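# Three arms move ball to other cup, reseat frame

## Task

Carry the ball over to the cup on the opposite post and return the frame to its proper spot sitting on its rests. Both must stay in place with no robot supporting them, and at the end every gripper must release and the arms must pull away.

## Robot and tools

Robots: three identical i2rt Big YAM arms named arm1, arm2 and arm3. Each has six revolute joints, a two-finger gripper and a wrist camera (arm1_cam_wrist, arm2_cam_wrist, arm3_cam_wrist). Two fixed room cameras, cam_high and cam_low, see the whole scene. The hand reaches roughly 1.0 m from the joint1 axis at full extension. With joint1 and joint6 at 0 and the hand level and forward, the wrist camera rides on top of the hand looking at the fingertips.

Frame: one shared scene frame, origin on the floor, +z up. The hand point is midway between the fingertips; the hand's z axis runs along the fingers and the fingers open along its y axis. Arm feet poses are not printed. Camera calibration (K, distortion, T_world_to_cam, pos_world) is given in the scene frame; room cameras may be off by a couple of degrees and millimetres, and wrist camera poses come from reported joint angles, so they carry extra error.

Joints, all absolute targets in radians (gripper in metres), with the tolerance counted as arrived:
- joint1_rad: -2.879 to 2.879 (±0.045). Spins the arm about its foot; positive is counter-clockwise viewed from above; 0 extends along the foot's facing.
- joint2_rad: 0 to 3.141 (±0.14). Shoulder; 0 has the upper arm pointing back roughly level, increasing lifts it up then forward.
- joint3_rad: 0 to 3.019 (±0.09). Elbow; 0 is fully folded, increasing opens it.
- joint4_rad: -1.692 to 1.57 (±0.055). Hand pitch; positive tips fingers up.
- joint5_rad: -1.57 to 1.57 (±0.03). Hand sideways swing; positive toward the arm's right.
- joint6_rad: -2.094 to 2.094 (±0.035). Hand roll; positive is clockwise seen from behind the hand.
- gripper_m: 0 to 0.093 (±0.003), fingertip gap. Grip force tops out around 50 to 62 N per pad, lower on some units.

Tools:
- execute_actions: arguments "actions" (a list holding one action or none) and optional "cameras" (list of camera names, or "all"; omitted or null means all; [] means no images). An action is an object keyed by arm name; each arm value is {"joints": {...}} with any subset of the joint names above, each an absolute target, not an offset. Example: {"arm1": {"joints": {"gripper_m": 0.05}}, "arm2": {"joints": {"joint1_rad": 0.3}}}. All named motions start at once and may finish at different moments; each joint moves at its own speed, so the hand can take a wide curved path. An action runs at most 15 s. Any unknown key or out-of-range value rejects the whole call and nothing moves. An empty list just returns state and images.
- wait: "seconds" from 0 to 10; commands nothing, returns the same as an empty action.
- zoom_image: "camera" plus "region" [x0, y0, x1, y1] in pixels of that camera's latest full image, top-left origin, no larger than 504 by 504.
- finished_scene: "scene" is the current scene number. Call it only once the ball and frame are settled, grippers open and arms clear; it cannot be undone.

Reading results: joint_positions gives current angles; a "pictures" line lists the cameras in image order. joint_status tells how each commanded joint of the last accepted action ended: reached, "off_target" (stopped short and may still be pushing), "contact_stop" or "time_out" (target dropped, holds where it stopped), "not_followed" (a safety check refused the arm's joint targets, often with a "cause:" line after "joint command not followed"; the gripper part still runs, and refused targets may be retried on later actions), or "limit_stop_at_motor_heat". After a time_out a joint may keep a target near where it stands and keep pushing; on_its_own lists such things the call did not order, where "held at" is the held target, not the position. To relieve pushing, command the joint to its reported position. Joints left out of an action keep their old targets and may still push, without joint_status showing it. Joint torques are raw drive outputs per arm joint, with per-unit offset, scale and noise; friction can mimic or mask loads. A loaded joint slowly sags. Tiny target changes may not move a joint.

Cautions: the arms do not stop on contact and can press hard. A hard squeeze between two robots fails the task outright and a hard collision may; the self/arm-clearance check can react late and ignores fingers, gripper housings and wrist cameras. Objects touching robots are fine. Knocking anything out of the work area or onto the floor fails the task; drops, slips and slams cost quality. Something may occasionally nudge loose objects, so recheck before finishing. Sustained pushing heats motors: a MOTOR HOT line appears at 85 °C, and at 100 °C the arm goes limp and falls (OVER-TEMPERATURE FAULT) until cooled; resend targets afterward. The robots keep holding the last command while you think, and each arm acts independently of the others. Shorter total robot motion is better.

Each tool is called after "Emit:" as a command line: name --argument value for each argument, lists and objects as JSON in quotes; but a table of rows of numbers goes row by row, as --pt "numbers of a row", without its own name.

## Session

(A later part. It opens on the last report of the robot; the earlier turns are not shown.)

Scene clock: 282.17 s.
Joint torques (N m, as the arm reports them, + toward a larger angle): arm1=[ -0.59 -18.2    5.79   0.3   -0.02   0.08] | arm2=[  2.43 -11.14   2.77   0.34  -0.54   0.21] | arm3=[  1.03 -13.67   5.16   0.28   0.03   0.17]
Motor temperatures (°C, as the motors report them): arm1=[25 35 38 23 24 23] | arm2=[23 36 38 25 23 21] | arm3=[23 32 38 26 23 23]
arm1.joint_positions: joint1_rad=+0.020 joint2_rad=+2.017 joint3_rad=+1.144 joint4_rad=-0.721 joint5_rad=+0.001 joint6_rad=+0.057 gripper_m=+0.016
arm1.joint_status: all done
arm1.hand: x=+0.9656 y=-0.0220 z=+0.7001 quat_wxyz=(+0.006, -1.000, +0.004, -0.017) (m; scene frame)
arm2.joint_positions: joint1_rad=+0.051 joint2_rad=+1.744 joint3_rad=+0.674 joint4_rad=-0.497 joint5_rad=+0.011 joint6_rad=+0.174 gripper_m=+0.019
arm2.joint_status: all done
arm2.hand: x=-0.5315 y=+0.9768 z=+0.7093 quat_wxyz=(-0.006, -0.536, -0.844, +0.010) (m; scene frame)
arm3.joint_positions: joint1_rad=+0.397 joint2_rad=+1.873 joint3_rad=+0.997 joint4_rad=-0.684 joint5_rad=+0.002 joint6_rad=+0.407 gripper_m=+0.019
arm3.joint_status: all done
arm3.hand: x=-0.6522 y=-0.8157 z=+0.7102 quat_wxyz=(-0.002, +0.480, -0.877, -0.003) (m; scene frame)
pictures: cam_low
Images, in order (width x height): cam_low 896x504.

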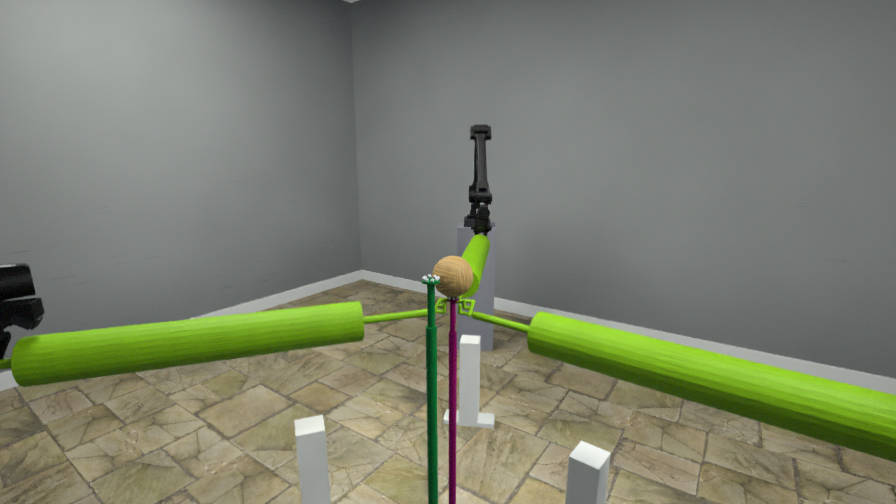

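Emit:
execute_actions --actions '[{"arm1":{"joints":{"joint2_rad":2.14,"joint3_rad":1.15,"joint4_rad":-0.55}},"arm2":{"joints":{"joint2_rad":1.99,"joint3_rad":0.67,"joint4_rad":-0.24}},"arm3":{"joints":{"joint2_rad":2.04,"joint3_rad":0.99,"joint4_rad":-0.50}}}]' --cameras '["cam_low"]'

Emit:
execute_actions --actions '[{"arm1":{"joints":{"joint1_rad":-0.11,"joint2_rad":2.28,"joint3_rad":1.42,"joint4_rad":-0.70,"joint6_rad":-0.09}},"arm2":{"joints":{"joint1_rad":0.09,"joint2_rad":2.03,"joint3_rad":0.47,"joint4_rad":-0.03,"joint6_rad":0.235}},"arm3":{"joints":{"joint1_rad":0.54,"joint2_rad":2.18,"joint3_rad":1.30,"joint4_rad":-0.65,"joint6_rad":0.55}}}]' --cameras '["cam_low","cam_high"]'

Scene clock: 300.80 s.
Joint torques (N m, as the arm reports them, + toward a larger angle): arm1=[ -0.66 -18.7    5.26  -0.15  -0.02   0.08] | arm2=[  2.17 -11.76   1.68   0.39  -0.44   0.2 ] | arm3=[  0.54 -14.79   4.53   0.18  -0.11   0.15]
Motor temperatures (°C, as the motors report them): arm1=[25 35 36 23 24 23] | arm2=[23 36 35 25 22 21] | arm3=[23 32 36 26 23 23]
arm1.joint_positions: joint1_rad=+0.020 joint2_rad=+2.177 joint3_rad=+1.139 joint4_rad=-0.537 joint5_rad=+0.001 joint6_rad=+0.057 gripper_m=+0.016
arm1.joint_status: all done
arm1.hand: x=+0.9659 y=-0.0213 z=+0.6242 quat_wxyz=(+0.005, -1.000, +0.004, -0.007) (m; scene frame)
arm2.joint_positions: joint1_rad=+0.053 joint2_rad=+1.986 joint3_rad=+0.675 joint4_rad=-0.247 joint5_rad=+0.008 joint6_rad=+0.174 gripper_m=+0.019
arm2.joint_status: all done
arm2.hand: x=-0.5306 y=+0.9766 z=+0.6331 quat_wxyz=(-0.011, -0.535, -0.845, +0.011) (m; scene frame)
arm3.joint_positions: joint1_rad=+0.397 joint2_rad=+2.055 joint3_rad=+0.988 joint4_rad=-0.493 joint5_rad=+0.005 joint6_rad=+0.407 gripper_m=+0.019
arm3.joint_status: all done
arm3.hand: x=-0.6522 y=-0.8165 z=+0.6318 quat_wxyz=(-0.004, +0.480, -0.877, -0.003) (m; scene frame)
pictures: cam_low
Images, in order (width x height): cam_low 896x504.

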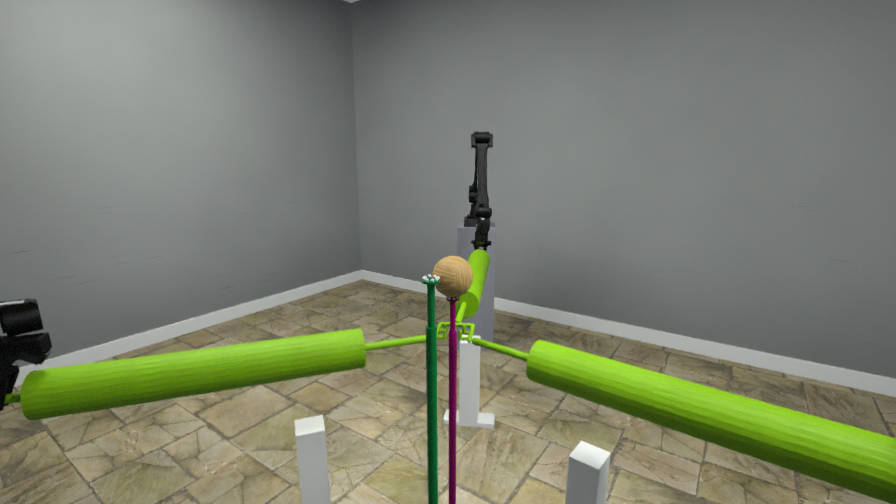

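Scene clock: 301.87 s.
Joint torques (N m, as the arm reports them, + toward a larger angle): arm1=[ -1.11 -20.84   7.72  -0.09  -0.02   0.04] | arm2=[ 1.83 -9.42  0.72  0.55 -0.22  0.25] | arm3=[ -0.13 -16.55   8.38   0.11   0.01   0.  ]
Motor temperatures (°C, as the motors report them): arm1=[25 35 36 23 24 23] | arm2=[23 36 35 25 22 21] | arm3=[23 32 36 26 23 23]
arm1.joint_positions: joint1_rad=-0.113 joint2_rad=+2.312 joint3_rad=+1.387 joint4_rad=-0.690 joint5_rad=+0.001 joint6_rad=-0.072 gripper_m=+0.016
arm1.joint_status: all done
arm1.hand: x=+0.9079 y=+0.0485 z=+0.6092 quat_wxyz=(+0.003, -1.000, +0.007, -0.028) (m; scene frame)
arm2.joint_positions: joint1_rad=+0.082 joint2_rad=+2.023 joint3_rad=+0.460 joint4_rad=-0.045 joint5_rad=+0.003 joint6_rad=+0.209 gripper_m=+0.019
arm2.joint_status: all done
arm2.hand: x=-0.5792 y=+1.0591 z=+0.6108 quat_wxyz=(+0.012, -0.538, -0.843, -0.001) (m; scene frame)
arm3.joint_positions: joint1_rad=+0.540 joint2_rad=+2.187 joint3_rad=+1.257 joint4_rad=-0.642 joint5_rad=+0.002 joint6_rad=+0.551 gripper_m=+0.019
arm3.joint_status: all done
arm3.hand: x=-0.7144 y=-0.7323 z=+0.6258 quat_wxyz=(+0.001, +0.480, -0.877, +0.002) (m; scene frame)
pictures: cam_high, cam_low
Images, in order (width x height): cam_high 896x504, cam_low 896x504.

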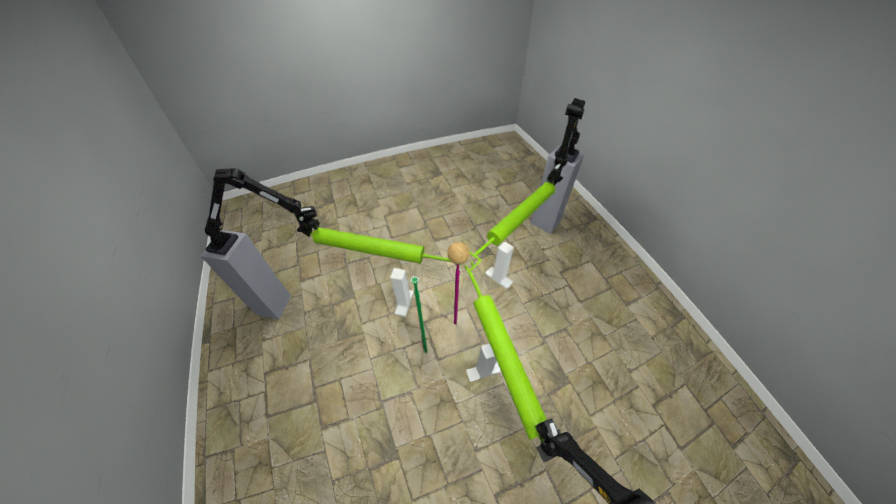

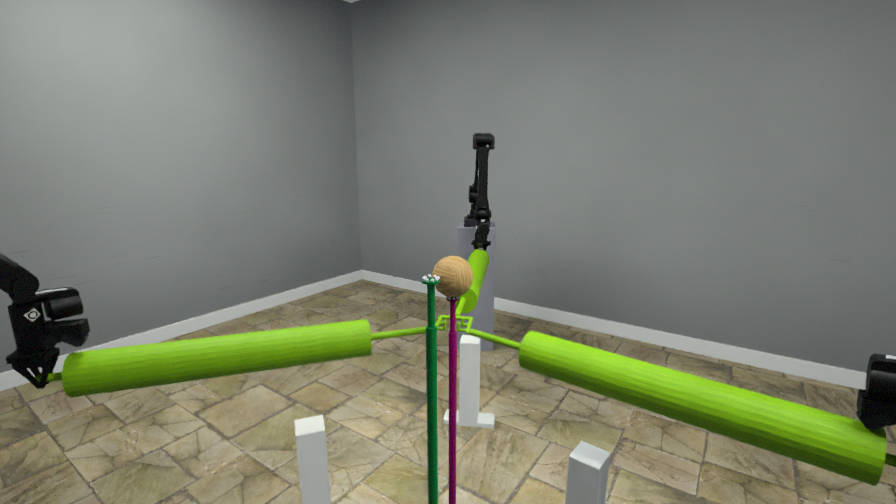

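Emit:
execute_actions --actions '[{"arm1":{"joints":{"joint2_rad":2.49,"joint3_rad":1.47,"joint4_rad":-0.58}},"arm2":{"joints":{"joint2_rad":2.38,"joint3_rad":0.57,"joint4_rad":0.22}},"arm3":{"joints":{"joint2_rad":2.40,"joint3_rad":1.34,"joint4_rad":-0.52}}}]' --cameras '["cam_low"]'

Scene clock: 316.90 s.
Joint torques (N m, as the arm reports them, + toward a larger angle): arm1=[ -2.13 -21.31   5.1   -0.43  -0.07   0.01] | arm2=[  1.71 -10.57  -2.11   0.64  -0.21   0.23] | arm3=[  1.36 -18.34   5.65   0.    -0.15   0.16]
Motor temperatures (°C, as the motors report them): arm1=[25 36 36 23 24 23] | arm2=[23 35 34 25 22 21] | arm3=[23 33 37 26 23 23]
arm1.joint_positions: joint1_rad=-0.103 joint2_rad=+2.528 joint3_rad=+1.457 joint4_rad=-0.561 joint5_rad=+0.002 joint6_rad=-0.072 gripper_m=+0.016
arm1.joint_status: all done
arm1.hand: x=+0.9162 y=+0.0435 z=+0.5083 quat_wxyz=(+0.003, -0.999, +0.001, -0.036) (m; scene frame)
arm2.joint_positions: joint1_rad=+0.083 joint2_rad=+2.369 joint3_rad=+0.576 joint4_rad=+0.204 joint5_rad=+0.002 joint6_rad=+0.210 gripper_m=+0.019
arm2.joint_status: all done
arm2.hand: x=-0.5724 y=+1.0501 z=+0.5249 quat_wxyz=(+0.002, -0.538, -0.843, +0.003) (m; scene frame)
arm3.joint_positions: joint1_rad=+0.523 joint2_rad=+2.420 joint3_rad=+1.318 joint4_rad=-0.510 joint5_rad=+0.006 joint6_rad=+0.537 gripper_m=+0.019
arm3.joint_status: all done
arm3.hand: x=-0.7054 y=-0.7435 z=+0.5211 quat_wxyz=(+0.010, +0.478, -0.878, +0.020) (m; scene frame)
pictures: cam_low
Images, in order (width x height): cam_low 896x504.

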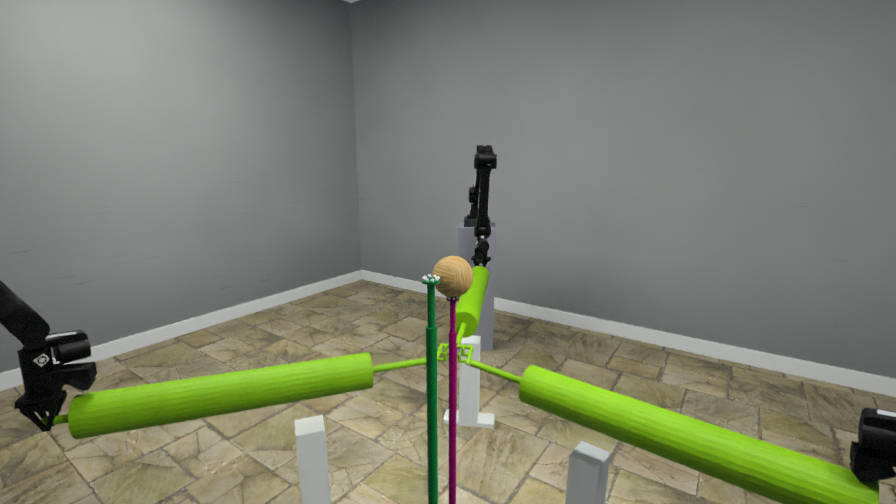

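Emit:
execute_actions --actions '[{"arm1":{"joints":{"joint1_rad":-0.11,"joint2_rad":2.64,"joint3_rad":1.59,"joint4_rad":-0.52}},"arm2":{"joints":{"joint1_rad":0.09,"joint2_rad":2.60,"joint3_rad":0.69,"joint4_rad":0.34}},"arm3":{"joints":{"joint2_rad":2.58,"joint3_rad":1.42,"joint4_rad":-0.42}}}]' --cameras '["cam_low"]'

Scene clock: 323.50 s.
Joint torques (N m, as the arm reports them, + toward a larger angle): arm1=[ -1.56 -21.96   5.91   0.07  -0.08   0.  ] | arm2=[  1.72 -11.76  -2.51   0.79  -0.2    0.22] | arm3=[  1.21 -18.44   4.59   0.24  -0.12   0.08]
Motor temperatures (°C, as the motors report them): arm1=[25 37 35 23 24 23] | arm2=[23 35 34 25 22 21] | arm3=[23 34 36 26 23 23]
arm1.joint_positions: joint1_rad=-0.103 joint2_rad=+2.683 joint3_rad=+1.565 joint4_rad=-0.516 joint5_rad=+0.002 joint6_rad=-0.072 gripper_m=+0.016
arm1.joint_status: all done
arm1.hand: x=+0.9129 y=+0.0444 z=+0.4440 quat_wxyz=(+0.003, -0.999, +0.001, -0.037) (m; scene frame)
arm2.joint_positions: joint1_rad=+0.085 joint2_rad=+2.600 joint3_rad=+0.690 joint4_rad=+0.320 joint5_rad=+0.003 joint6_rad=+0.212 gripper_m=+0.019
arm2.joint_status: all done
arm2.hand: x=-0.5732 y=+1.0512 z=+0.4586 quat_wxyz=(+0.003, -0.538, -0.843, +0.003) (m; scene frame)
arm3.joint_positions: joint1_rad=+0.528 joint2_rad=+2.593 joint3_rad=+1.405 joint4_rad=-0.414 joint5_rad=+0.006 joint6_rad=+0.545 gripper_m=+0.019
arm3.joint_status: all done
arm3.hand: x=-0.7085 y=-0.7416 z=+0.4477 quat_wxyz=(+0.007, +0.477, -0.879, +0.016) (m; scene frame)
pictures: cam_low
Images, in order (width x height): cam_low 896x504.

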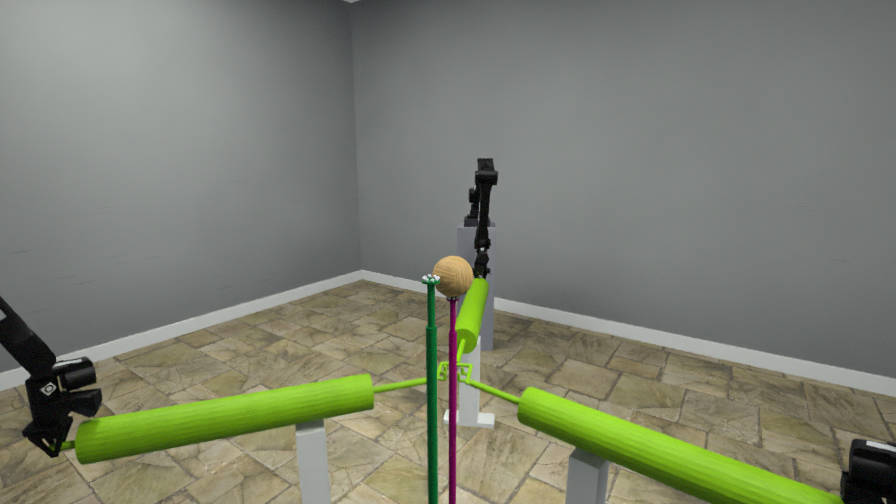

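Close. Lower slightly more.

Emit:
execute_actions --actions '[{"arm1":{"joints":{"joint2_rad":2.72,"joint3_rad":1.62,"joint4_rad":-0.51}},"arm2":{"joints":{"joint2_rad":2.68,"joint3_rad":0.73,"joint4_rad":0.38}},"arm3":{"joints":{"joint2_rad":2.66,"joint3_rad":1.45,"joint4_rad":-0.39}}}]' --cameras '["cam_low","cam_high"]'

Scene clock: 327.03 s.
Joint torques (N m, as the arm reports them, + toward a larger angle): arm1=[ -1.69 -19.66   5.08   0.15  -0.07   0.04] | arm2=[  1.58 -11.27  -2.61   0.75  -0.19   0.21] | arm3=[  0.83 -16.51   4.09   0.39  -0.17   0.08]
Motor temperatures (°C, as the motors report them): arm1=[25 37 35 23 24 23] | arm2=[23 35 34 25 22 21] | arm3=[23 34 36 26 23 23]
arm1.joint_positions: joint1_rad=-0.103 joint2_rad=+2.730 joint3_rad=+1.601 joint4_rad=-0.507 joint5_rad=+0.002 joint6_rad=-0.072 gripper_m=+0.016
arm1.joint_status: all done
arm1.hand: x=+0.9128 y=+0.0446 z=+0.4250 quat_wxyz=(+0.003, -0.999, +0.001, -0.039) (m; scene frame)
arm2.joint_positions: joint1_rad=+0.085 joint2_rad=+2.669 joint3_rad=+0.726 joint4_rad=+0.361 joint5_rad=+0.002 joint6_rad=+0.212 gripper_m=+0.019
arm2.joint_status: all done
arm2.hand: x=-0.5736 y=+1.0517 z=+0.4378 quat_wxyz=(-0.001, -0.538, -0.843, +0.004) (m; scene frame)
arm3.joint_positions: joint1_rad=+0.530 joint2_rad=+2.647 joint3_rad=+1.438 joint4_rad=-0.390 joint5_rad=+0.006 joint6_rad=+0.545 gripper_m=+0.019
arm3.joint_status: all done
arm3.hand: x=-0.7095 y=-0.7417 z=+0.4250 quat_wxyz=(+0.006, +0.478, -0.878, +0.015) (m; scene frame)
pictures: cam_high, cam_low
Images, in order (width x height): cam_high 896x504, cam_low 896x504.

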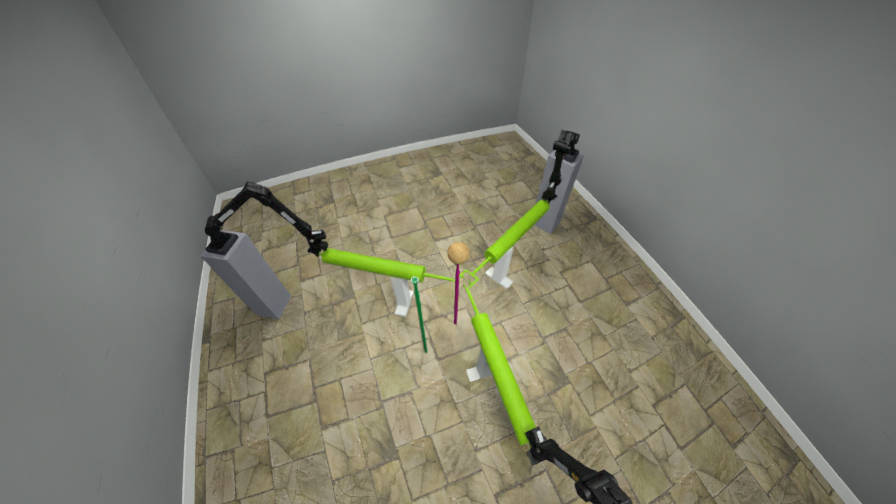

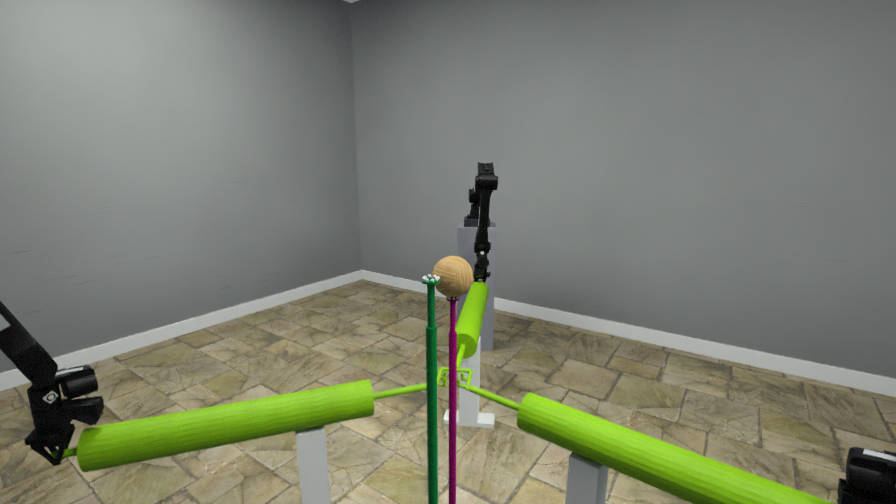

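At or within millimetres of the rests. Release.

Emit:
execute_actions --actions '[{"arm1":{"joints":{"gripper_m":0.093}},"arm2":{"joints":{"gripper_m":0.093}},"arm3":{"joints":{"gripper_m":0.093}}}]' --cameras '[]'

Emit:
execute_actions --actions '[{"arm1":{"joints":{"joint2_rad":2.35,"joint3_rad":1.40,"joint4_rad":-0.65}},"arm2":{"joints":{"joint2_rad":2.2,"joint3_rad":0.50,"joint4_rad":0.1}},"arm3":{"joints":{"joint2_rad":2.25,"joint3_rad":1.27,"joint4_rad":-0.6}}}]' --cameras '[]'

Emit:
execute_actions --actions '[{"arm1":{"joints":{"joint2_rad":1.5,"joint3_rad":1.0,"joint4_rad":-1.0}},"arm2":{"joints":{"joint2_rad":1.3,"joint3_rad":0.6,"joint4_rad":-0.87}},"arm3":{"joints":{"joint2_rad":1.5,"joint3_rad":1.0,"joint4_rad":-1.0}}}]' --cameras '["cam_low","cam_high"]'

Scene clock: 333.27 s.
Joint torques (N m, as the arm reports them, + toward a larger angle): arm1=[ -1.52 -19.54   5.12   0.14  -0.09   0.06] | arm2=[  1.57 -11.21  -2.5    0.64  -0.19   0.13] | arm3=[  0.78 -16.56   4.15   0.34   0.     0.08]
Motor temperatures (°C, as the motors report them): arm1=[25 37 35 23 24 23] | arm2=[23 35 33 25 22 21] | arm3=[23 34 35 26 23 23]
arm1.joint_positions: joint1_rad=-0.103 joint2_rad=+2.730 joint3_rad=+1.601 joint4_rad=-0.507 joint5_rad=+0.002 joint6_rad=-0.076 gripper_m=+0.093
arm1.joint_status: all done
arm1.hand: x=+0.9128 y=+0.0446 z=+0.4250 quat_wxyz=(+0.003, -0.999, -0.001, -0.039) (m; scene frame)
arm2.joint_positions: joint1_rad=+0.085 joint2_rad=+2.669 joint3_rad=+0.726 joint4_rad=+0.365 joint5_rad=+0.002 joint6_rad=+0.220 gripper_m=+0.093
arm2.joint_status: all done
arm2.hand: x=-0.5730 y=+1.0509 z=+0.4378 quat_wxyz=(-0.003, -0.541, -0.841, +0.005) (m; scene frame)
arm3.joint_positions: joint1_rad=+0.531 joint2_rad=+2.647 joint3_rad=+1.438 joint4_rad=-0.390 joint5_rad=+0.003 joint6_rad=+0.545 gripper_m=+0.093
arm3.joint_status: all done
arm3.hand: x=-0.7107 y=-0.7417 z=+0.4250 quat_wxyz=(+0.008, +0.479, -0.878, +0.014) (m; scene frame)
pictures: none
No camera images: the call's "cameras" was empty. Leave "cameras" out to get every camera's image.

Scene clock: 334.70 s.
Joint torques (N m, as the arm reports them, + toward a larger angle): arm1=[ -1.59 -18.59   5.35   0.2   -0.09   0.06] | arm2=[  1.57 -10.49  -0.93  -0.43  -0.19   0.12] | arm3=[  0.76 -15.12   5.44   0.08   0.01   0.08]
Motor temperatures (°C, as the motors report them): arm1=[25 37 35 23 24 23] | arm2=[23 35 33 25 22 21] | arm3=[23 34 35 26 23 23]
arm1.joint_positions: joint1_rad=-0.103 joint2_rad=+2.352 joint3_rad=+1.395 joint4_rad=-0.648 joint5_rad=+0.002 joint6_rad=-0.076 gripper_m=+0.093
arm1.joint_status: all done
arm1.hand: x=+0.9061 y=+0.0435 z=+0.5892 quat_wxyz=(+0.004, -1.000, -0.001, -0.023) (m; scene frame)
arm2.joint_positions: joint1_rad=+0.085 joint2_rad=+2.199 joint3_rad=+0.499 joint4_rad=+0.113 joint5_rad=+0.002 joint6_rad=+0.221 gripper_m=+0.093
arm2.joint_status: all done
arm2.hand: x=-0.5759 y=+1.0557 z=+0.5694 quat_wxyz=(+0.001, -0.541, -0.841, +0.003) (m; scene frame)
arm3.joint_positions: joint1_rad=+0.531 joint2_rad=+2.230 joint3_rad=+1.267 joint4_rad=-0.591 joint5_rad=+0.002 joint6_rad=+0.545 gripper_m=+0.093
arm3.joint_status: all done
arm3.hand: x=-0.7099 y=-0.7270 z=+0.6067 quat_wxyz=(-0.003, +0.479, -0.878, -0.006) (m; scene frame)
pictures: none
No camera images: the call's "cameras" was empty. Leave "cameras" out to get every camera's image.

Scene clock: 336.23 s.
Joint torques (N m, as the arm reports them, + toward a larger angle): arm1=[-1.5  -9.96  7.78  0.22 -0.09  0.06] | arm2=[ 1.58 -7.55  5.87 -0.4  -0.18  0.12] | arm3=[ 0.74 -9.38  9.05  0.12  0.01  0.08]
Motor temperatures (°C, as the motors report them): arm1=[25 37 35 23 24 23] | arm2=[23 35 34 25 22 21] | arm3=[23 34 35 26 23 23]
arm1.joint_positions: joint1_rad=-0.103 joint2_rad=+1.494 joint3_rad=+0.998 joint4_rad=-0.991 joint5_rad=+0.002 joint6_rad=-0.076 gripper_m=+0.093
arm1.joint_status: all done
arm1.hand: x=+1.0333 y=+0.0311 z=+0.8838 quat_wxyz=(+0.009, -0.999, -0.001, +0.036) (m; scene frame)
arm2.joint_positions: joint1_rad=+0.085 joint2_rad=+1.308 joint3_rad=+0.600 joint4_rad=-0.856 joint5_rad=+0.002 joint6_rad=+0.221 gripper_m=+0.093
arm2.joint_status: all done
arm2.hand: x=-0.5563 y=+1.0316 z=+0.8173 quat_wxyz=(-0.009, -0.541, -0.841, +0.007) (m; scene frame)
arm3.joint_positions: joint1_rad=+0.531 joint2_rad=+1.497 joint3_rad=+0.984 joint4_rad=-0.988 joint5_rad=+0.002 joint6_rad=+0.545 gripper_m=+0.093
arm3.joint_status: all done
arm3.hand: x=-0.7124 y=-0.8444 z=+0.8586 quat_wxyz=(-0.016, +0.478, -0.878, -0.029) (m; scene frame)
pictures: cam_high, cam_low
Images, in order (width x height): cam_high 896x504, cam_low 896x504.

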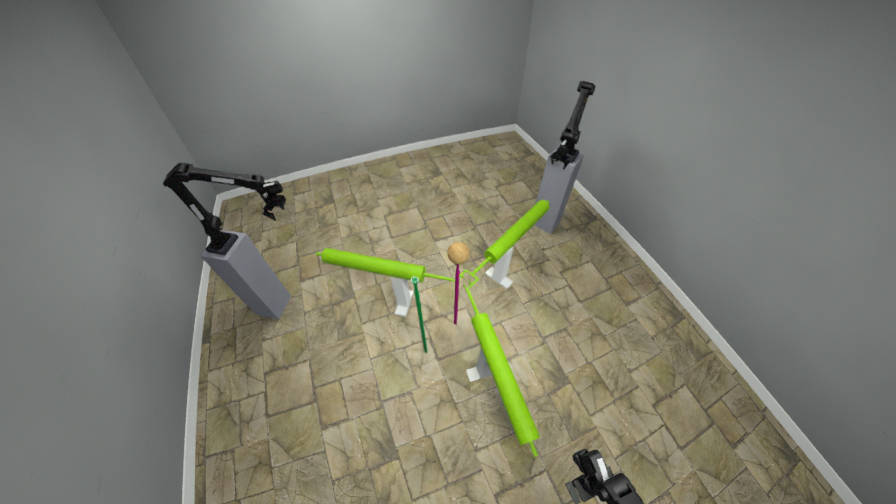

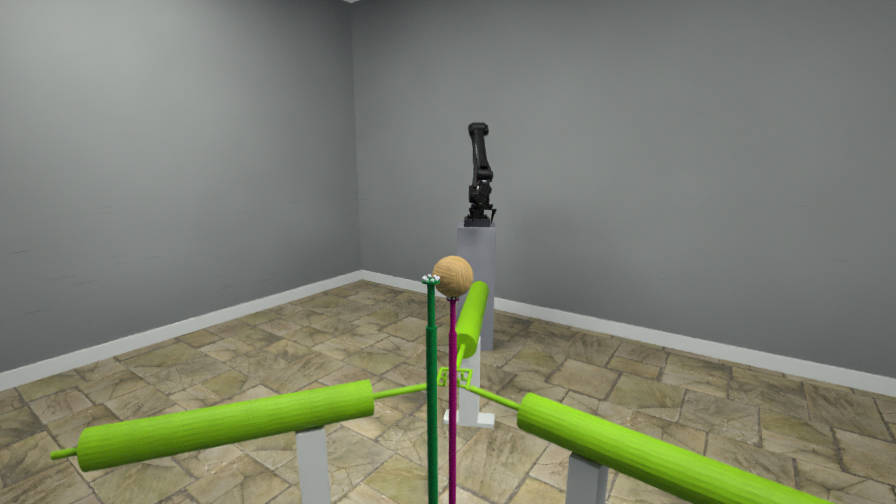

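Emit:
finished_scene --scene 2

The scene is finished: the task was done.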